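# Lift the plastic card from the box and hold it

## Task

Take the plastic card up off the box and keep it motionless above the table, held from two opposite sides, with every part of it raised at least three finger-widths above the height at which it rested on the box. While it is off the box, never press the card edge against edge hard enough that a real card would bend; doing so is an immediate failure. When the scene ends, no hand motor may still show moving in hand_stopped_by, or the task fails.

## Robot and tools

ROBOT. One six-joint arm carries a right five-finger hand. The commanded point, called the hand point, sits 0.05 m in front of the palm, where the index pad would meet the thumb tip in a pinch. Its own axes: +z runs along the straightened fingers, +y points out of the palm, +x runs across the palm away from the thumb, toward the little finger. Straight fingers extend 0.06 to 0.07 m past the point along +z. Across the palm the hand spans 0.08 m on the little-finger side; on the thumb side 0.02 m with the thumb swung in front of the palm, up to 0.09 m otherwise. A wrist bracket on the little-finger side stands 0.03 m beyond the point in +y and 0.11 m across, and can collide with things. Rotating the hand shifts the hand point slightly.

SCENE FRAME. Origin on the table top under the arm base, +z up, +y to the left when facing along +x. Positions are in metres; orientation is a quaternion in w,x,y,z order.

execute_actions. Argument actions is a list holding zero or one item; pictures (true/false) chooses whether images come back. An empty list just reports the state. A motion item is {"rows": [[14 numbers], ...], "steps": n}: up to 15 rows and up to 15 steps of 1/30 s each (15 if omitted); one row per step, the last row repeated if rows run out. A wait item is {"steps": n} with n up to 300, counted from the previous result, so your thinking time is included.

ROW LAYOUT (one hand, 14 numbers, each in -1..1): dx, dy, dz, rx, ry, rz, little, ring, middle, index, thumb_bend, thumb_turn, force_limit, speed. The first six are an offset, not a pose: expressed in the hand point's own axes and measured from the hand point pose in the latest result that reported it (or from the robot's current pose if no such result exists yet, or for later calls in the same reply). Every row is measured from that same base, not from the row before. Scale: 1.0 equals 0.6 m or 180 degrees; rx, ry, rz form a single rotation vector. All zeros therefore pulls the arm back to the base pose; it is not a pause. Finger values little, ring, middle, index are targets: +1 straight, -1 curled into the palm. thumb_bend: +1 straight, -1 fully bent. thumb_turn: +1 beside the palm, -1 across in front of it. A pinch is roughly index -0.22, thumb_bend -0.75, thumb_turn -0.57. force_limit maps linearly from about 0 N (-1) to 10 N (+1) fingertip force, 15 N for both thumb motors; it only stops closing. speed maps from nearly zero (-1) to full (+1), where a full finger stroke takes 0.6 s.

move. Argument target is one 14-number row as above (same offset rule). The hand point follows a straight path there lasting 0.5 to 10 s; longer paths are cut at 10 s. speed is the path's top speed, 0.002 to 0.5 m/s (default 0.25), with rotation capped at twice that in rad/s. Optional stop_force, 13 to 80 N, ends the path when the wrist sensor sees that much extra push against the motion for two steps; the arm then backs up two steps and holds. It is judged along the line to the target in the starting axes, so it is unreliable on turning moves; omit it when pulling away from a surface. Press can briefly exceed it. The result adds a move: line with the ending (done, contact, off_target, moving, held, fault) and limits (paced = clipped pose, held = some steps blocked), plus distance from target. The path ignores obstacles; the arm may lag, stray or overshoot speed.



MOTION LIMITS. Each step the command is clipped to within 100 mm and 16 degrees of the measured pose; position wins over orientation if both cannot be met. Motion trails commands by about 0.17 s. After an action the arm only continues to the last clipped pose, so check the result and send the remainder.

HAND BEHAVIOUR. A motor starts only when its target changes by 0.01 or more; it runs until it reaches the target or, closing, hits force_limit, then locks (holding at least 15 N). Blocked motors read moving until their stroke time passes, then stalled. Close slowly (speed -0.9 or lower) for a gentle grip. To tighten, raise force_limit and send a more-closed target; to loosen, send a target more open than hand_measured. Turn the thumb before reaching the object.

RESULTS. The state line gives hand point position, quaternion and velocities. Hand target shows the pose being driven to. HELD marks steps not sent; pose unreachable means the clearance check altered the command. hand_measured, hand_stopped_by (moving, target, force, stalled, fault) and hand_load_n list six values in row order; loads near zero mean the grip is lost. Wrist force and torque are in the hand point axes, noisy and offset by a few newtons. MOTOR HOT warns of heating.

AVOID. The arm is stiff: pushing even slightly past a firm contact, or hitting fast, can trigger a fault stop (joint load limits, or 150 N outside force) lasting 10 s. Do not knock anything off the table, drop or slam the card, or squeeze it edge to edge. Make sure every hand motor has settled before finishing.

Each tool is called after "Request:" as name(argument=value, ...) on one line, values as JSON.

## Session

Request:
execute_actions(actions=[])

Scene clock: 0.00 s of 6000.00 s.
end_effector_position=(+0.5314, -0.0886, +0.1321) hand_measured=(+1.000, +1.000, +1.000, +1.000, +1.000, +1.000) hand_load_n=(+0.0, +0.0, +0.0, +0.0, +0.0, +0.0) hand_stopped_by=(target, target, target, target, target, target) hand_force_limit=0.00 hand_speed=-0.80 end_effector_quat_wxyz=(+0.016, +0.399, +0.879, -0.262) end_effector_velocity=(-0.001, +0.000, -0.000) end_effector_angular_velocity=(+0.001, +0.002, -0.000)
Joint positions: [-0.253 -1.226  2.027  0.808  2.107 -0.994]
Joint velocities: [-0.     0.     0.001  0.001  0.     0.   ]
Joint torques (N m, as the arm reports them, + toward a larger angle): no reading
Wrist force (N, on the end effector, along its own x y z axes, offset not removed): no reading
Wrist torque (N m, same axes, about the end effector's origin, offset not removed): no reading
Hand target: +0.531, -0.089, +0.132; +0.016, +0.399, +0.879, -0.262
camera_calibration (this result's frames):
cam_wrist: T_world_to_cam=[[0.767991, 0.458056, -0.447633, -0.304917], [0.622013, -0.3669, 0.691726, -0.454991], [0.152613, -0.809672, -0.566692, 0.0526897], [0, 0, 0, 1]] pos_world=[0.509143, 0.0153943, 0.208097]

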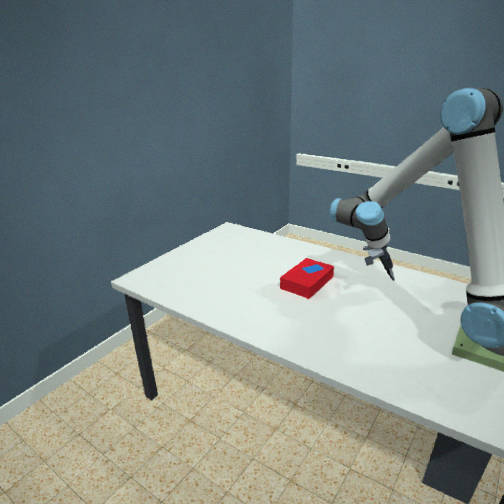

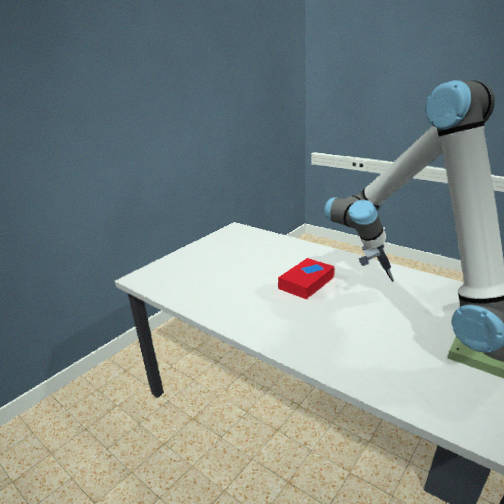

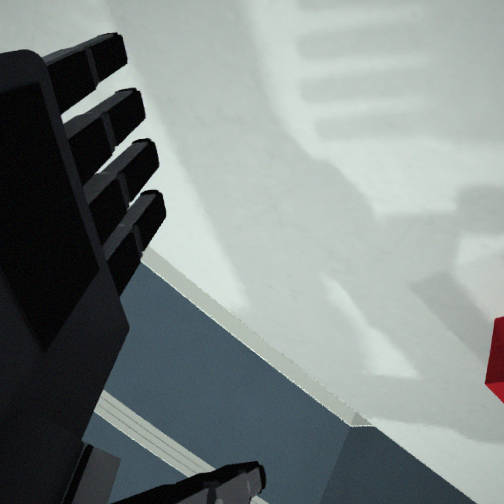

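Request:
move(target=[-0.304,0.246,-0.37,0.013,0.211,0.708,-1,-1,-1,1,1,1,0,0.5], speed=0.3)

Scene clock: 5.77 s of 6000.00 s.
end_effector_position=(+0.8002, -0.0292, +0.3007) hand_measured=(-1.000, -1.000, -1.000, +1.000, +1.000, +1.000) hand_load_n=(+0.0, +0.0, +0.0, +0.0, +0.0, +0.0) hand_stopped_by=(target, target, target, target, target, target) hand_force_limit=0.00 hand_speed=0.50 end_effector_quat_wxyz=(-0.001, +1.000, +0.000, -0.001) end_effector_velocity=(+0.000, -0.000, +0.001) end_effector_angular_velocity=(-0.001, +0.000, -0.010)
Joint positions: [-0.134 -0.915  1.139  1.342  1.578  1.402]
Joint velocities: [-0.     0.002 -0.004  0.002  0.001  0.01 ]
Joint torques (N m, as the arm reports them, + toward a larger angle): [  8.8  -71.43 -46.13   7.14   1.74   2.07]
Wrist force (N, on the end effector, along its own x y z axes, offset not removed): [3.7 1.9 -5.3]
Wrist torque (N m, same axes, about the end effector's origin, offset not removed): [0.31 -0.38 0.47]
Hand target: +0.800, -0.029, +0.301; -0.001, +1.000, -0.000, -0.001
Off the commanded pose: 0.001 m, 0 deg.
move: done
camera_calibration (this result's frames):
cam_wrist: T_world_to_cam=[[-0.0997763, -0.994491, -0.032133, 0.0639624], [-0.840846, 0.0670066, 0.537112, 0.512779], [-0.531999, 0.0806099, -0.842899, 0.81218], [0, 0, 0, 1]] pos_world=[0.869629, -0.0362192, 0.411221]

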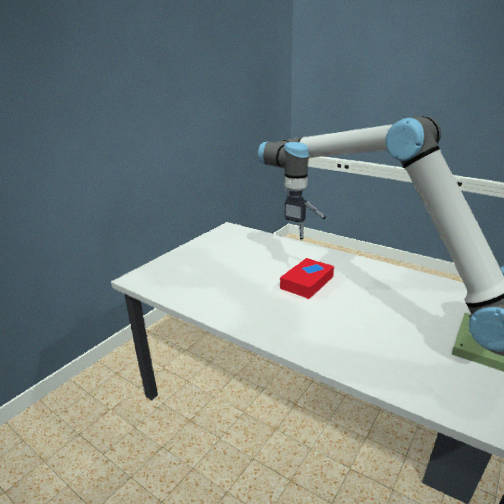

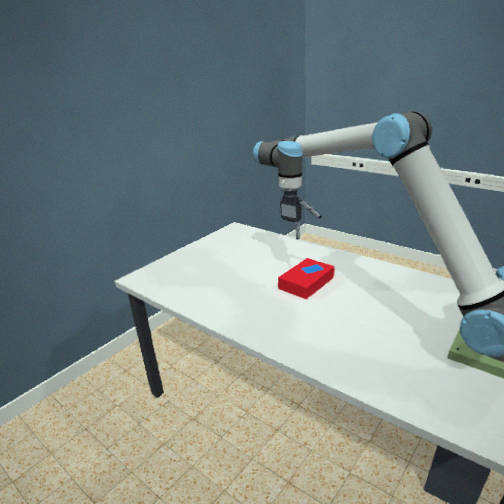

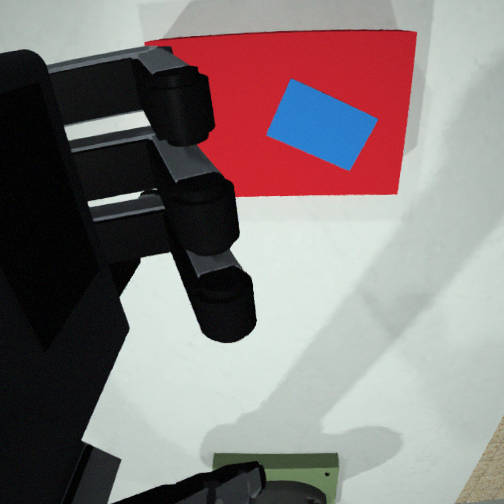

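Request:
move(target=[-0.04,0.18,0.27,0,0,0,-1,-1,-1,1,1,1,0,0.5])

Request:
move(target=[0,0,0.07,0,0,0,-1,-1,-1,1,1,1,0,0.5], speed=0.006, stop_force=13)

Scene clock: 8.47 s of 6000.00 s.
end_effector_position=(+0.7763, -0.1370, +0.1387) hand_measured=(-1.000, -1.000, -1.000, +1.000, +1.000, +1.000) hand_load_n=(+0.0, +0.0, +0.0, +0.0, +0.0, +0.0) hand_stopped_by=(target, target, target, target, target, target) hand_force_limit=0.00 hand_speed=0.50 end_effector_quat_wxyz=(-0.001, +1.000, +0.000, -0.001) end_effector_velocity=(+0.001, -0.001, -0.002) end_effector_angular_velocity=(-0.001, -0.002, -0.000)
Joint positions: [-0.273 -0.853  1.333  1.085  1.577  1.262]
Joint velocities: [-0.002  0.001  0.    -0.004 -0.    -0.001]
Joint torques (N m, as the arm reports them, + toward a larger angle): [-13.95 -69.81 -28.04   1.37  -1.97  -2.3 ]
Wrist force (N, on the end effector, along its own x y z axes, offset not removed): [0.5 1.8 0.5]
Wrist torque (N m, same axes, about the end effector's origin, offset not removed): [-0.01 -0.19 0.29]
Hand target: +0.776, -0.137, +0.139; -0.001, +1.000, +0.000, -0.001
Off the commanded pose: 0.000 m, 0 deg.
move: done
camera_calibration (this result's frames):
cam_wrist: T_world_to_cam=[[-0.0997728, -0.994491, -0.0321458, -0.0508134], [-0.84087, 0.0670005, 0.537074, 0.586954], [-0.531961, 0.0806158, -0.842922, 0.671649], [0, 0, 0, 1]] pos_world=[0.845773, -0.144005, 0.249277]

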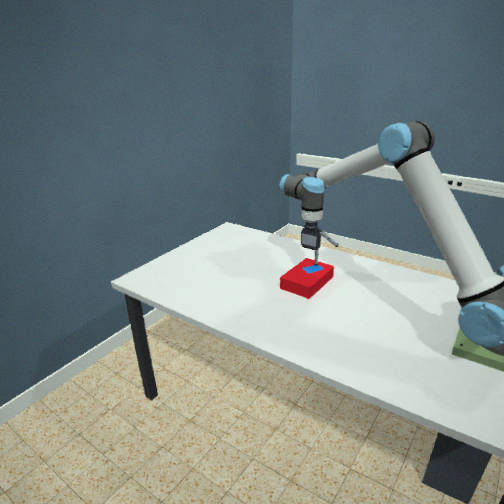

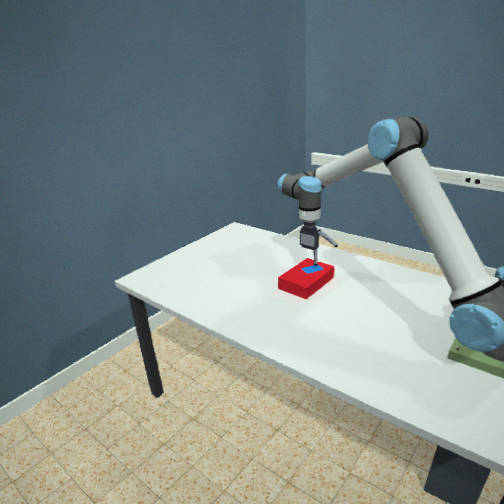

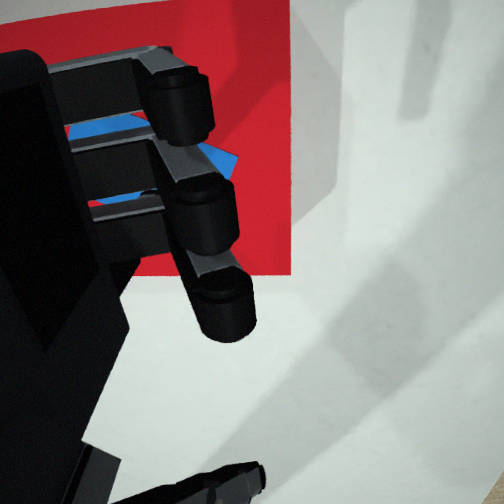

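Scene clock: 11.57 s of 6000.00 s.
end_effector_position=(+0.7763, -0.1370, +0.1223) hand_measured=(-1.000, -1.000, -1.000, +1.000, +1.000, +1.000) hand_load_n=(+0.0, +0.0, +0.0, +0.0, +0.0, +0.0) hand_stopped_by=(target, target, target, target, target, target) hand_force_limit=0.00 hand_speed=0.50 end_effector_quat_wxyz=(-0.001, +1.000, +0.000, -0.001) end_effector_velocity=(-0.001, -0.000, +0.001) end_effector_angular_velocity=(+0.001, +0.002, -0.001)
Joint positions: [-0.274 -0.84   1.342  1.063  1.577  1.262]
Joint velocities: [-0.    -0.    -0.     0.003 -0.     0.   ]
Joint torques (N m, as the arm reports them, + toward a larger angle): [-12.39 -86.18 -32.34   2.57  -1.33  -2.36]
Wrist force (N, on the end effector, along its own x y z axes, offset not removed): [4.2 0.2 -29.4]
Wrist torque (N m, same axes, about the end effector's origin, offset not removed): [1.52 -0.90 0.39]
Hand target: +0.776, -0.137, +0.123; -0.001, +1.000, +0.000, -0.001
Off the commanded pose: 0.026 m, 0 deg.
move: contact
camera_calibration (this result's frames):
cam_wrist: T_world_to_cam=[[-0.0997723, -0.99449, -0.0321638, -0.0513206], [-0.840833, 0.0669847, 0.537134, 0.595708], [-0.53202, 0.0806355, -0.842883, 0.65784], [0, 0, 0, 1]] pos_world=[0.845755, -0.143986, 0.232856]

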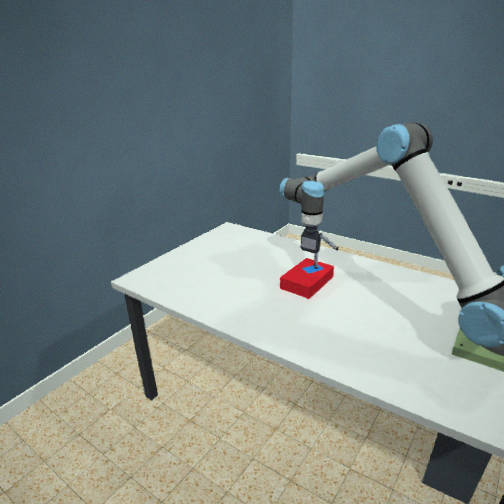

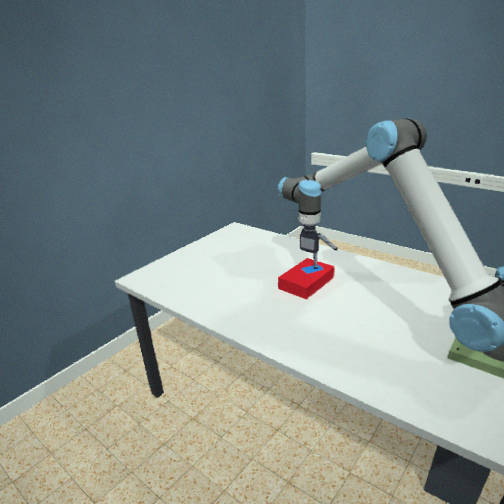

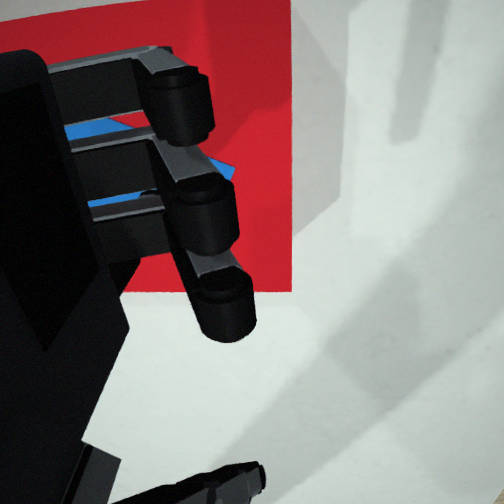

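Request:
move(target=[0,-0.232,-0.0008,0,0,0,-1,-1,-1,1,1,1,0,0.5], speed=0.035)

Request:
move(target=[0,0,-0.08,0,0,0,-1,-1,-1,1,1,1,0,0.5], speed=0.15)

Request:
move(target=[0,-0.3,0,0,0,0,-1,-1,-1,0.15,-0.75,-0.57,0,0.5])

Scene clock: 16.47 s of 6000.00 s.
end_effector_position=(+0.7761, +0.0021, +0.1229) hand_measured=(-1.000, -1.000, -1.000, +1.000, +1.000, +1.000) hand_load_n=(+0.0, +0.0, +0.0, -2.0, +0.0, +0.0) hand_stopped_by=(target, target, target, target, target, target) hand_force_limit=0.00 hand_speed=0.50 end_effector_quat_wxyz=(-0.001, +1.000, +0.000, -0.001) end_effector_velocity=(-0.000, +0.002, +0.000) end_effector_angular_velocity=(+0.000, +0.001, -0.000)
Joint positions: [-0.102 -0.84   1.345  1.062  1.578  1.434]
Joint velocities: [0.002 0.    0.    0.001 0.    0.002]
Joint torques (N m, as the arm reports them, + toward a larger angle): [ 10.04 -64.16 -39.2    5.72   1.16   2.55]
Wrist force (N, on the end effector, along its own x y z axes, offset not removed): [-1.1 2.1 -6.3]
Wrist torque (N m, same axes, about the end effector's origin, offset not removed): [0.00 0.03 0.06]
Hand target: +0.776, +0.002, +0.123; -0.001, +1.000, +0.000, -0.001
Off the commanded pose: 0.000 m, 0 deg.
move: done
camera_calibration (this result's frames):
cam_wrist: T_world_to_cam=[[-0.0997645, -0.994492, -0.0321401, 0.0869721], [-0.840802, 0.0669861, 0.537183, 0.585824], [-0.532071, 0.0806152, -0.842853, 0.647063], [0, 0, 0, 1]] pos_world=[0.845522, -0.00491214, 0.23348]

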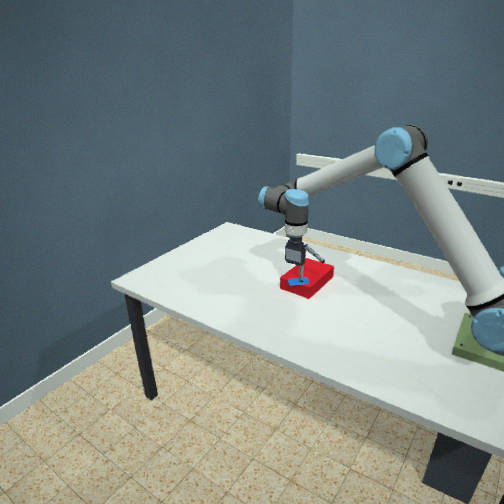

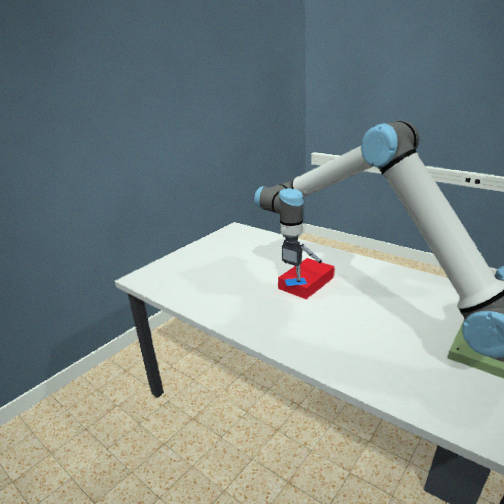

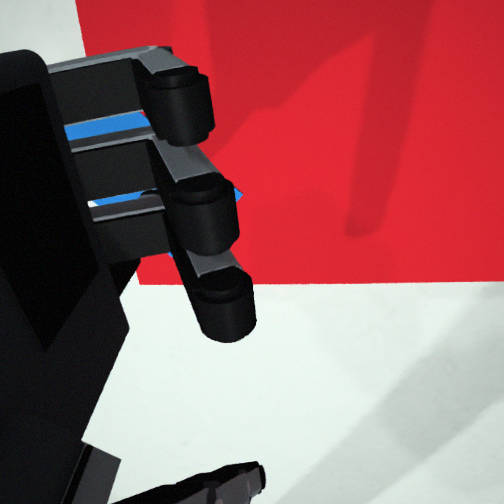

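Scene clock: 17.37 s of 6000.00 s.
end_effector_position=(+0.7761, +0.0021, +0.1707) hand_measured=(-1.000, -1.000, -1.000, +1.000, +1.000, +1.000) hand_load_n=(+0.0, +0.0, +0.0, +0.0, +0.0, +0.0) hand_stopped_by=(target, target, target, target, target, target) hand_force_limit=0.00 hand_speed=0.50 end_effector_quat_wxyz=(-0.001, +1.000, +0.000, -0.001) end_effector_velocity=(-0.001, +0.001, +0.002) end_effector_angular_velocity=(+0.000, +0.002, +0.001)
Joint positions: [-0.101 -0.877  1.317  1.127  1.578  1.435]
Joint velocities: [ 0.001 -0.002  0.     0.004 -0.    -0.   ]
Joint torques (N m, as the arm reports them, + toward a larger angle): [  10.02 -106.88  -43.67    7.26    1.48    2.41]
Wrist force (N, on the end effector, along its own x y z axes, offset not removed): [1.9 0.7 -1.3]
Wrist torque (N m, same axes, about the end effector's origin, offset not removed): [-0.09 -0.23 0.24]
Hand target: +0.776, +0.002, +0.171; -0.001, +1.000, +0.000, -0.001
Off the commanded pose: 0.000 m, 0 deg.
move: done
camera_calibration (this result's frames):
cam_wrist: T_world_to_cam=[[-0.099764, -0.994492, -0.0321417, 0.0884645], [-0.84079, 0.0669829, 0.537202, 0.560145], [-0.53209, 0.0806178, -0.842841, 0.687379], [0, 0, 0, 1]] pos_world=[0.845537, -0.00495785, 0.281283]

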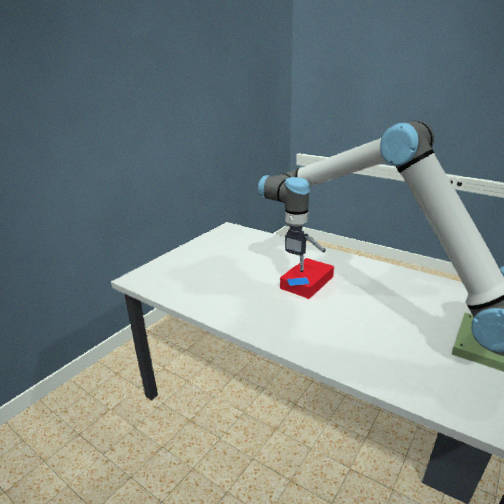

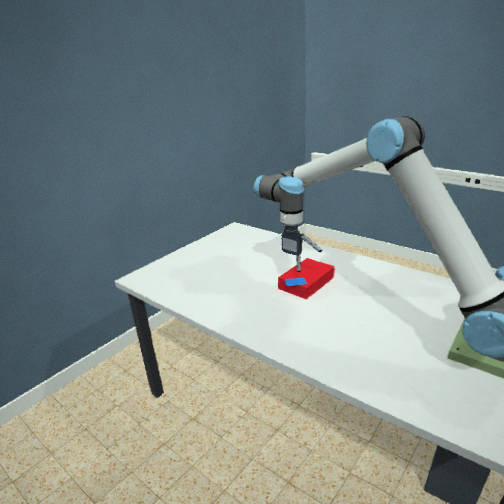

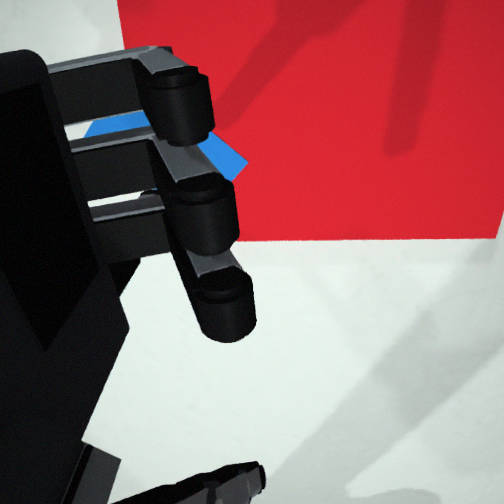

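Scene clock: 18.77 s of 6000.00 s.
end_effector_position=(+0.7758, +0.1820, +0.1709) hand_measured=(-1.000, -1.000, -1.000, +0.150, -0.750, -0.570) hand_load_n=(+0.0, +0.0, +0.0, +0.0, +0.0, +0.0) hand_stopped_by=(target, target, target, target, target, target) hand_force_limit=0.00 hand_speed=0.50 end_effector_quat_wxyz=(-0.001, +1.000, +0.000, -0.001) end_effector_velocity=(-0.000, +0.001, -0.001) end_effector_angular_velocity=(-0.000, +0.001, -0.000)
Joint positions: [ 0.122 -0.822  1.223  1.168  1.579  1.658]
Joint velocities: [ 0.001  0.001  0.    -0.     0.     0.001]
Joint torques (N m, as the arm reports them, + toward a larger angle): [  8.97 -73.92 -44.54   6.96   1.85   2.48]
Wrist force (N, on the end effector, along its own x y z axes, offset not removed): [4.2 2.9 -1.6]
Wrist torque (N m, same axes, about the end effector's origin, offset not removed): [0.39 -0.62 0.54]
Hand target: +0.776, +0.182, +0.171; -0.001, +1.000, +0.000, -0.001
Off the commanded pose: 0.000 m, 0 deg.
move: done
camera_calibration (this result's frames):
cam_wrist: T_world_to_cam=[[-0.0997856, -0.994491, -0.0321021, 0.267383], [-0.840759, 0.0670182, 0.537245, 0.547663], [-0.532134, 0.0805995, -0.842815, 0.67291], [0, 0, 0, 1]] pos_world=[0.845212, 0.17497, 0.281492]

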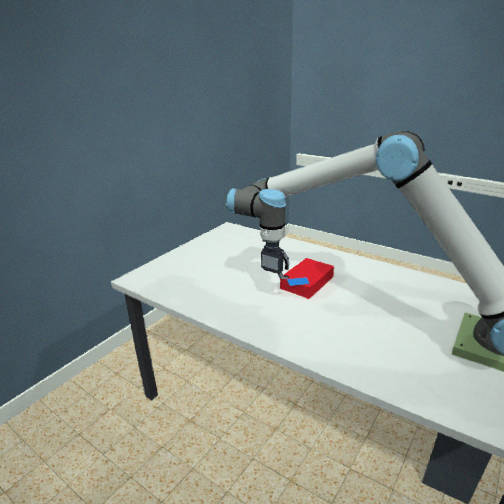

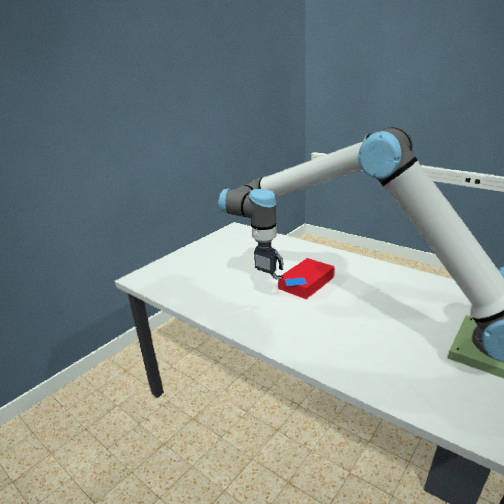

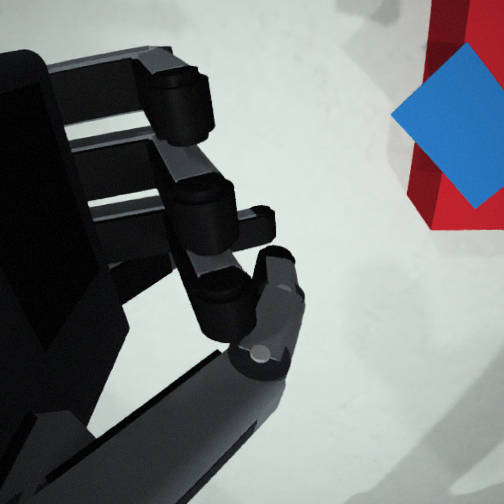

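Request:
move(target=[0.037,0.045,0.169,0,0,0,-1,-1,-1,0.15,-0.75,-0.57,0,0.5], speed=0.15)

Request:
move(target=[0,0.101,0,0,0,0,-1,-1,-1,0.15,-0.75,-0.57,0,0.5], speed=0.05)

Request:
move(target=[0,0,0.0115,0,0,0,-1,-1,-1,0.15,-0.75,-0.57,0,-0.8], speed=0.02)

Scene clock: 21.07 s of 6000.00 s.
end_effector_position=(+0.7979, +0.1552, +0.0697) hand_measured=(-1.000, -1.000, -1.000, +0.150, -0.750, -0.570) hand_load_n=(+0.0, +0.0, +0.0, +0.0, +0.0, +0.0) hand_stopped_by=(target, target, target, target, target, target) hand_force_limit=0.00 hand_speed=0.50 end_effector_quat_wxyz=(-0.001, +1.000, +0.000, -0.001) end_effector_velocity=(+0.001, -0.000, -0.002) end_effector_angular_velocity=(+0.000, -0.001, -0.000)
Joint positions: [ 0.087 -0.723  1.235  1.056  1.579  1.623]
Joint velocities: [-0.     0.002 -0.001 -0.003 -0.     0.   ]
Joint torques (N m, as the arm reports them, + toward a larger angle): [-14.05 -80.29 -41.88   1.24  -1.87  -2.36]
Wrist force (N, on the end effector, along its own x y z axes, offset not removed): [2.5 4.0 -0.2]
Wrist torque (N m, same axes, about the end effector's origin, offset not removed): [0.36 -0.35 0.49]
Hand target: +0.798, +0.155, +0.069; -0.001, +1.000, +0.000, -0.001
Off the commanded pose: 0.000 m, 0 deg.
move: done
camera_calibration (this result's frames):
cam_wrist: T_world_to_cam=[[-0.0997805, -0.994492, -0.0321001, 0.239673], [-0.840754, 0.0670141, 0.537254, 0.622479], [-0.532144, 0.0805957, -0.842809, 0.601478], [0, 0, 0, 1]] pos_world=[0.867339, 0.148161, 0.180196]

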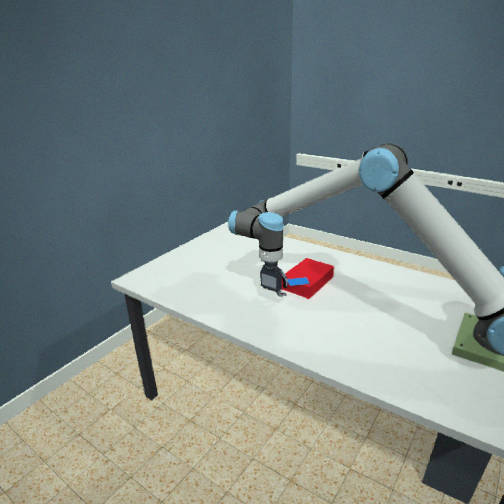

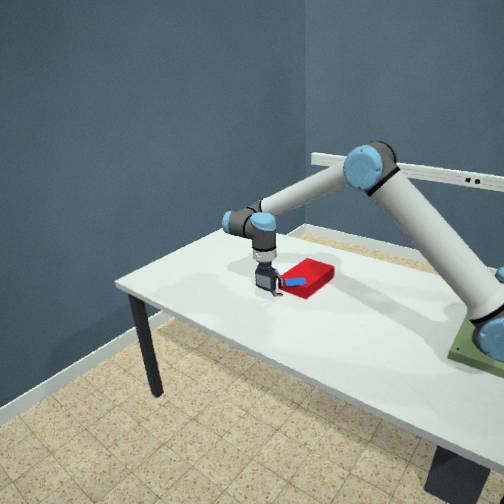

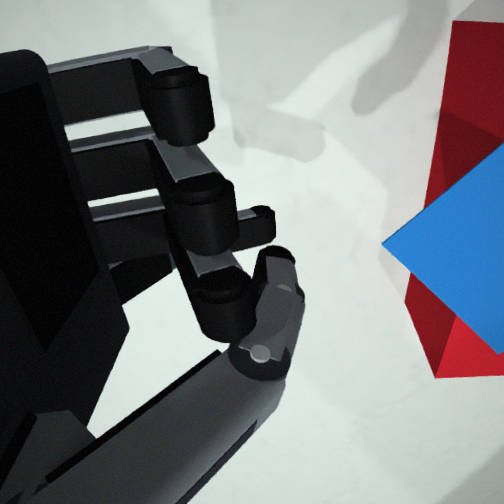

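Scene clock: 22.67 s of 6000.00 s.
end_effector_position=(+0.7980, +0.0947, +0.0696) hand_measured=(-1.000, -1.000, -1.000, +0.150, -0.750, -0.570) hand_load_n=(+0.0, +0.0, +0.0, +0.0, +0.0, +0.0) hand_stopped_by=(target, target, target, target, target, target) hand_force_limit=0.00 hand_speed=0.50 end_effector_quat_wxyz=(-0.001, +1.000, +0.000, -0.001) end_effector_velocity=(+0.000, -0.001, +0.000) end_effector_angular_velocity=(+0.000, -0.000, +0.000)
Joint positions: [ 0.014 -0.743  1.273  1.038  1.579  1.55 ]
Joint velocities: [-0.002 -0.    -0.     0.    -0.    -0.002]
Joint torques (N m, as the arm reports them, + toward a larger angle): [ -13.11 -112.35  -27.04    1.43   -1.94   -2.19]
Wrist force (N, on the end effector, along its own x y z axes, offset not removed): [3.0 -1.7 -0.3]
Wrist torque (N m, same axes, about the end effector's origin, offset not removed): [-0.41 -0.52 0.32]
Hand target: +0.798, +0.095, +0.070; -0.001, +1.000, +0.000, -0.001
Off the commanded pose: 0.000 m, 0 deg.
move: done
camera_calibration (this result's frames):
cam_wrist: T_world_to_cam=[[-0.0997872, -0.99449, -0.0321123, 0.179559], [-0.840762, 0.0670145, 0.537242, 0.626668], [-0.53213, 0.0806087, -0.842817, 0.606336], [0, 0, 0, 1]] pos_world=[0.867446, 0.0876978, 0.180124]

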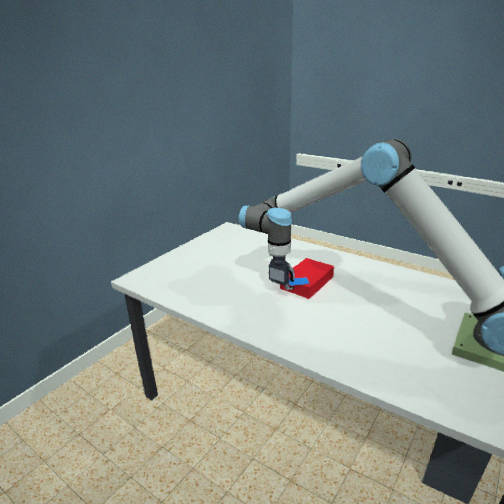

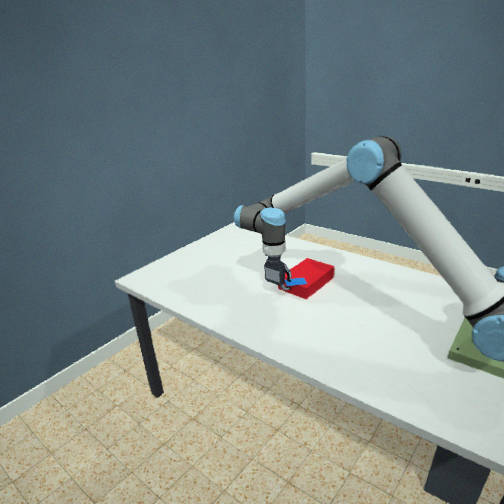

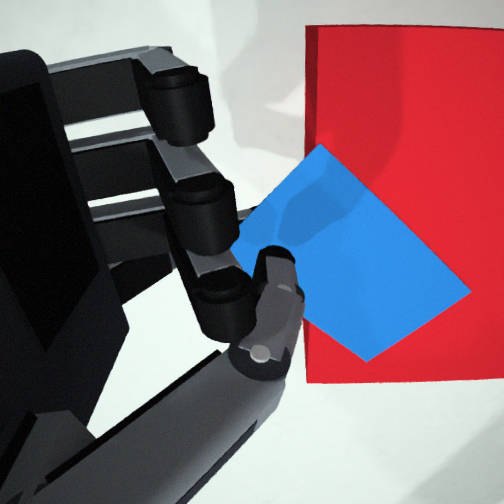

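Scene clock: 23.40 s of 6000.00 s.
end_effector_position=(+0.7980, +0.0947, +0.0629) hand_measured=(-1.000, -1.000, -1.000, +0.150, -0.750, -0.570) hand_load_n=(+0.0, +0.0, +0.0, +0.0, +0.0, +0.0) hand_stopped_by=(target, target, target, target, target, target) hand_force_limit=0.00 hand_speed=-0.80 end_effector_quat_wxyz=(-0.001, +1.000, +0.000, -0.001) end_effector_velocity=(-0.001, +0.000, -0.003) end_effector_angular_velocity=(+0.000, +0.002, +0.000)
Joint positions: [ 0.014 -0.738  1.276  1.029  1.579  1.55 ]
Joint velocities: [ 0.     0.003  0.001 -0.002 -0.    -0.   ]
Joint torques (N m, as the arm reports them, + toward a larger angle): [ -9.23 -77.18 -27.     1.13  -1.89  -0.52]
Wrist force (N, on the end effector, along its own x y z axes, offset not removed): [0.7 3.0 -1.0]
Wrist torque (N m, same axes, about the end effector's origin, offset not removed): [0.27 -0.14 0.39]
Hand target: +0.798, +0.095, +0.063; -0.001, +1.000, +0.000, -0.001
Off the commanded pose: 0.000 m, 0 deg.
move: done
camera_calibration (this result's frames):
cam_wrist: T_world_to_cam=[[-0.0997799, -0.994491, -0.0321174, 0.179346], [-0.840786, 0.067009, 0.537205, 0.630286], [-0.532094, 0.0806061, -0.84284, 0.600669], [0, 0, 0, 1]] pos_world=[0.867443, 0.0877058, 0.173435]

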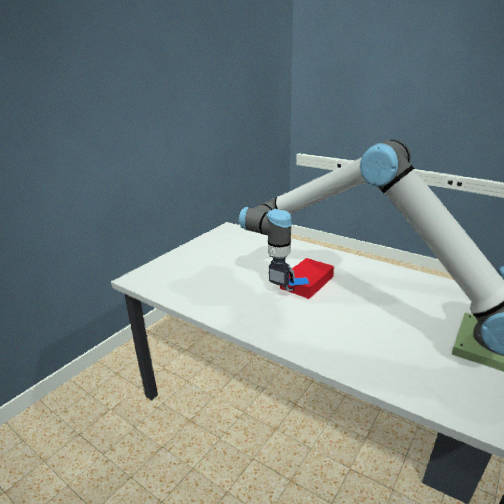

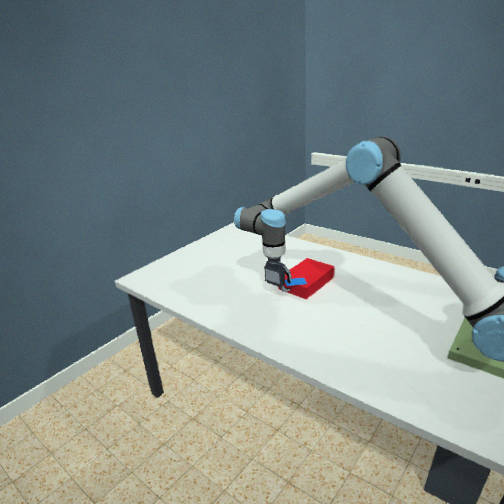

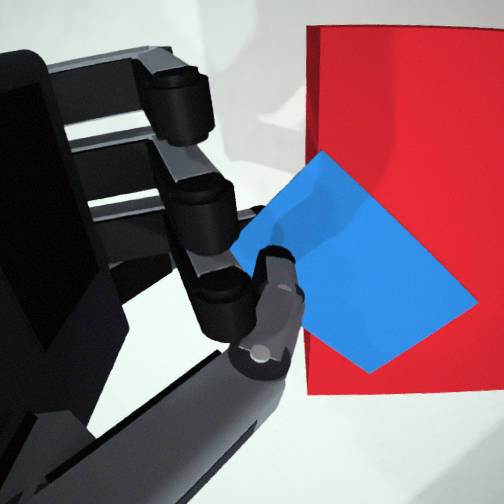

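Looks placed well; close.

Request:
execute_actions(actions=[{"rows":[[0,0,0,0,0,0,-1,-1,-1,-0.4,-0.75,-0.57,0,-0.8]],"steps":15}], pictures=false)

Request:
wait(seconds=1.5)

Scene clock: 24.20 s of 6000.00 s.
end_effector_position=(+0.7980, +0.0947, +0.0627) hand_measured=(-1.000, -1.000, -1.000, +0.018, -0.750, -0.570) hand_load_n=(+0.0, +0.0, +0.0, +0.0, +0.0, +0.0) hand_stopped_by=(target, target, target, moving, target, target) hand_force_limit=0.00 hand_speed=-0.80 end_effector_quat_wxyz=(-0.001, +1.000, +0.000, -0.001) end_effector_velocity=(+0.000, +0.000, +0.000) end_effector_angular_velocity=(-0.000, -0.002, +0.000)
Joint positions: [ 0.014 -0.737  1.276  1.029  1.579  1.55 ]
Joint velocities: [ 0.    -0.    -0.    -0.001  0.     0.   ]
Joint torques (N m, as the arm reports them, + toward a larger angle): [  -9.5  -107.62  -33.57    7.04   -1.91   -0.25]
Wrist force (N, on the end effector, along its own x y z axes, offset not removed): [2.6 1.3 3.3]
Wrist torque (N m, same axes, about the end effector's origin, offset not removed): [-0.25 -0.63 0.46]
Hand target: +0.798, +0.095, +0.063; -0.001, +1.000, +0.000, -0.001
Off the commanded pose: 0.000 m, 0 deg.
Steps of this call (steps 1 to 9: nothing new was sent; steps 10 to 24: all 15 steps of this action). Readings (end_effector_position | what the end effector reports):
10: (+0.7980, +0.0947, +0.0627) | hand_measured=(-1.000, -1.000, -1.000, +0.150, -0.750, -0.570) hand_load_n=(+0.0, +0.0, +0.0, +0.0, +0.0, +0.0) hand_stopped_by=(target, target, target, moving, target, target) hand_force_limit=0.00 hand_speed=-0.80
11: (+0.7980, +0.0947, +0.0627) | hand_measured=(-1.000, -1.000, -1.000, +0.150, -0.750, -0.570) hand_load_n=(+0.0, +0.0, +0.0, +0.0, +0.0, +0.0) hand_stopped_by=(target, target, target, moving, target, target) hand_force_limit=0.00 hand_speed=-0.80
13: (+0.7980, +0.0947, +0.0627) | hand_measured=(-1.000, -1.000, -1.000, +0.140, -0.750, -0.570) hand_load_n=(+0.0, +0.0, +0.0, +0.0, +0.0, +0.0) hand_stopped_by=(target, target, target, moving, target, target) hand_force_limit=0.00 hand_speed=-0.80
17: (+0.7980, +0.0947, +0.0627) | hand_measured=(-1.000, -1.000, -1.000, +0.096, -0.750, -0.570) hand_load_n=(+0.0, +0.0, +0.0, +0.0, +0.0, +0.0) hand_stopped_by=(target, target, target, moving, target, target) hand_force_limit=0.00 hand_speed=-0.80
24: the state above

Scene clock: 25.70 s of 6000.00 s.
end_effector_position=(+0.7980, +0.0947, +0.0629) hand_measured=(-1.000, -1.000, -1.000, -0.214, -0.750, -0.570) hand_load_n=(+0.0, +0.0, +0.0, +5.0, +0.0, +0.0) hand_stopped_by=(target, target, target, force, target, target) hand_force_limit=0.00 hand_speed=-0.80 end_effector_quat_wxyz=(-0.001, +1.000, +0.000, -0.001) end_effector_velocity=(+0.000, -0.000, +0.000) end_effector_angular_velocity=(+0.000, -0.000, +0.000)
Joint positions: [ 0.014 -0.738  1.276  1.029  1.579  1.55 ]
Joint velocities: [-0.    -0.    -0.     0.001 -0.    -0.   ]
Joint torques (N m, as the arm reports them, + toward a larger angle): [  -7.92 -114.3   -41.51    7.     -1.99   -0.13]
Wrist force (N, on the end effector, along its own x y z axes, offset not removed): [0.3 3.5 1.5]
Wrist torque (N m, same axes, about the end effector's origin, offset not removed): [0.12 -0.10 0.34]
Hand target: +0.798, +0.095, +0.063; -0.001, +1.000, +0.000, -0.001
Off the commanded pose: 0.000 m, 0 deg.
Steps of this call (steps 1 to 45: nothing new was sent). Readings (end_effector_position | what the end effector reports):
1: (+0.7980, +0.0947, +0.0627) | hand_measured=(-1.000, -1.000, -1.000, +0.006, -0.750, -0.570) hand_load_n=(+0.0, +0.0, +0.0, +0.0, +0.0, +0.0) hand_stopped_by=(target, target, target, moving, target, target) hand_force_limit=0.00 hand_speed=-0.80
2: (+0.7980, +0.0947, +0.0627) | hand_measured=(-1.000, -1.000, -1.000, -0.004, -0.750, -0.570) hand_load_n=(+0.0, +0.0, +0.0, +0.0, +0.0, +0.0) hand_stopped_by=(target, target, target, moving, target, target) hand_force_limit=0.00 hand_speed=-0.80
4: (+0.7980, +0.0947, +0.0627) | hand_measured=(-1.000, -1.000, -1.000, -0.026, -0.750, -0.570) hand_load_n=(+0.0, +0.0, +0.0, +0.0, +0.0, +0.0) hand_stopped_by=(target, target, target, moving, target, target) hand_force_limit=0.00 hand_speed=-0.80
8: (+0.7980, +0.0947, +0.0628) | hand_measured=(-1.000, -1.000, -1.000, -0.072, -0.750, -0.570) hand_load_n=(+0.0, +0.0, +0.0, +0.0, +0.0, +0.0) hand_stopped_by=(target, target, target, moving, target, target) hand_force_limit=0.00 hand_speed=-0.80
45: the state above
camera_calibration (this result's frames):
cam_wrist: T_world_to_cam=[[-0.0997799, -0.994491, -0.0321175, 0.179346], [-0.840785, 0.0670089, 0.537206, 0.630286], [-0.532094, 0.0806062, -0.84284, 0.600669], [0, 0, 0, 1]] pos_world=[0.867443, 0.0877058, 0.173435]

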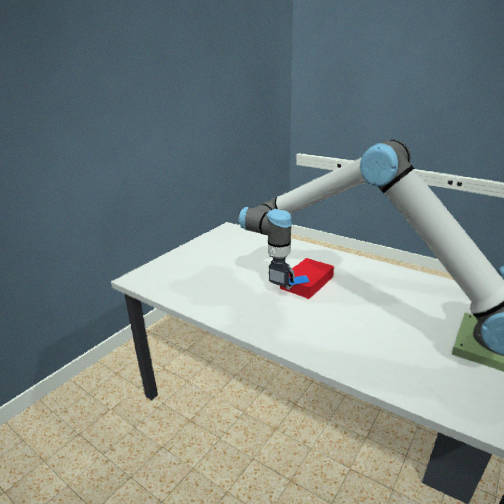

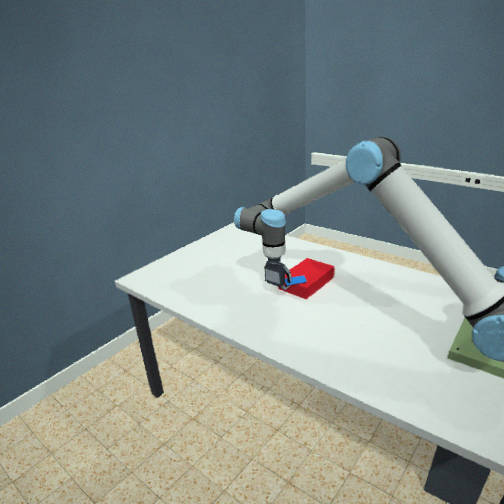

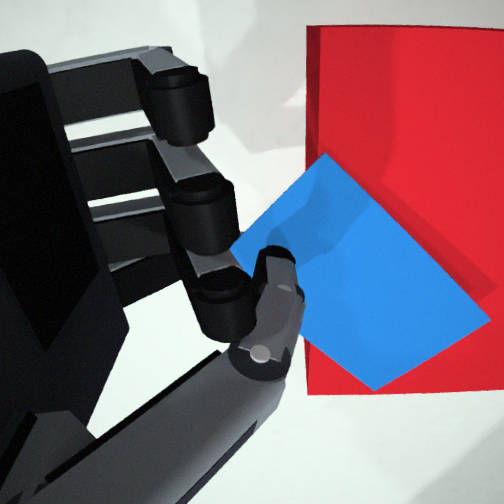

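Request:
move(target=[0,0,-0.21,0,0,0,-1,-1,-1,-0.45,-0.75,-0.57,0.4,-0.8], speed=0.08)

Scene clock: 28.07 s of 6000.00 s.
end_effector_position=(+0.7980, +0.0946, +0.1888) hand_measured=(-1.000, -1.000, -1.000, -0.222, -0.750, -0.570) hand_load_n=(+0.0, +0.0, +0.0, +8.5, +0.5, -0.5) hand_stopped_by=(target, target, target, force, target, target) hand_force_limit=0.40 hand_speed=-0.80 end_effector_quat_wxyz=(-0.001, +1.000, +0.000, -0.001) end_effector_velocity=(-0.001, -0.000, +0.002) end_effector_angular_velocity=(-0.000, +0.001, -0.000)
Joint positions: [ 0.016 -0.834  1.207  1.194  1.579  1.551]
Joint velocities: [-0.    -0.002 -0.     0.003  0.    -0.   ]
Joint torques (N m, as the arm reports them, + toward a larger angle): [   9.72 -110.81  -43.92    7.     -1.      2.25]
Wrist force (N, on the end effector, along its own x y z axes, offset not removed): [1.4 -0.8 -0.3]
Wrist torque (N m, same axes, about the end effector's origin, offset not removed): [-0.40 -0.19 0.29]
Hand target: +0.798, +0.095, +0.189; -0.001, +1.000, +0.000, -0.001
Off the commanded pose: 0.000 m, 0 deg.
move: done
camera_calibration (this result's frames):
cam_wrist: T_world_to_cam=[[-0.0997793, -0.994491, -0.0321215, 0.183263], [-0.840785, 0.0670061, 0.537207, 0.562722], [-0.532095, 0.0806094, -0.842839, 0.70679], [0, 0, 0, 1]] pos_world=[0.867494, 0.0875736, 0.299299]

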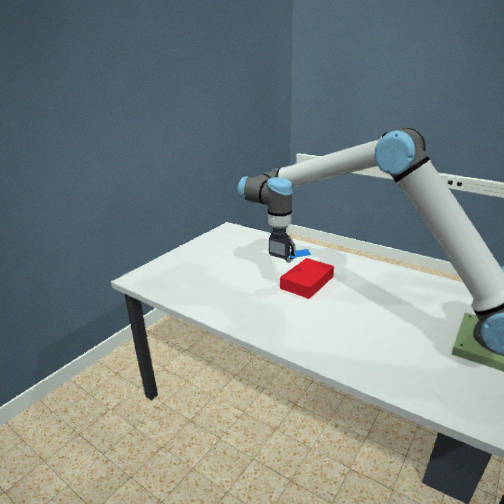

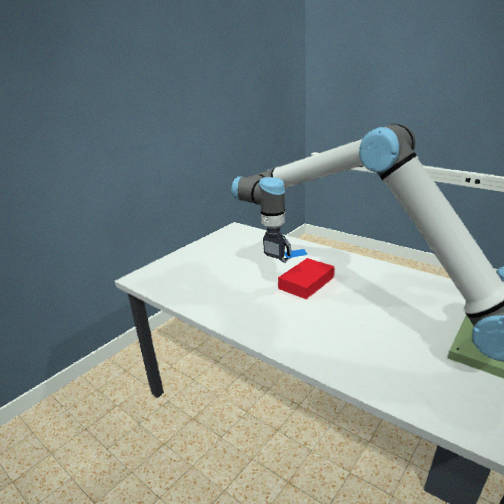

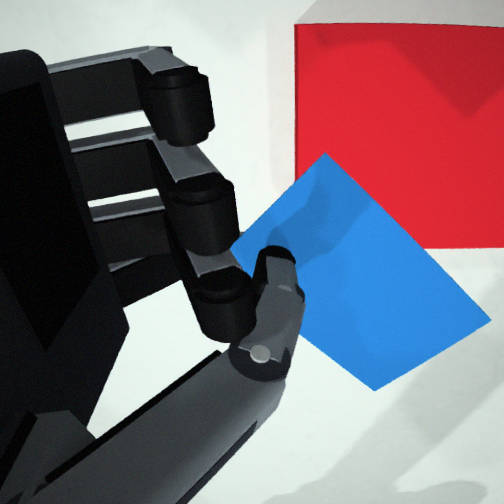

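Request:
finished_scene(scene=2)

The scene is finished: the task was done.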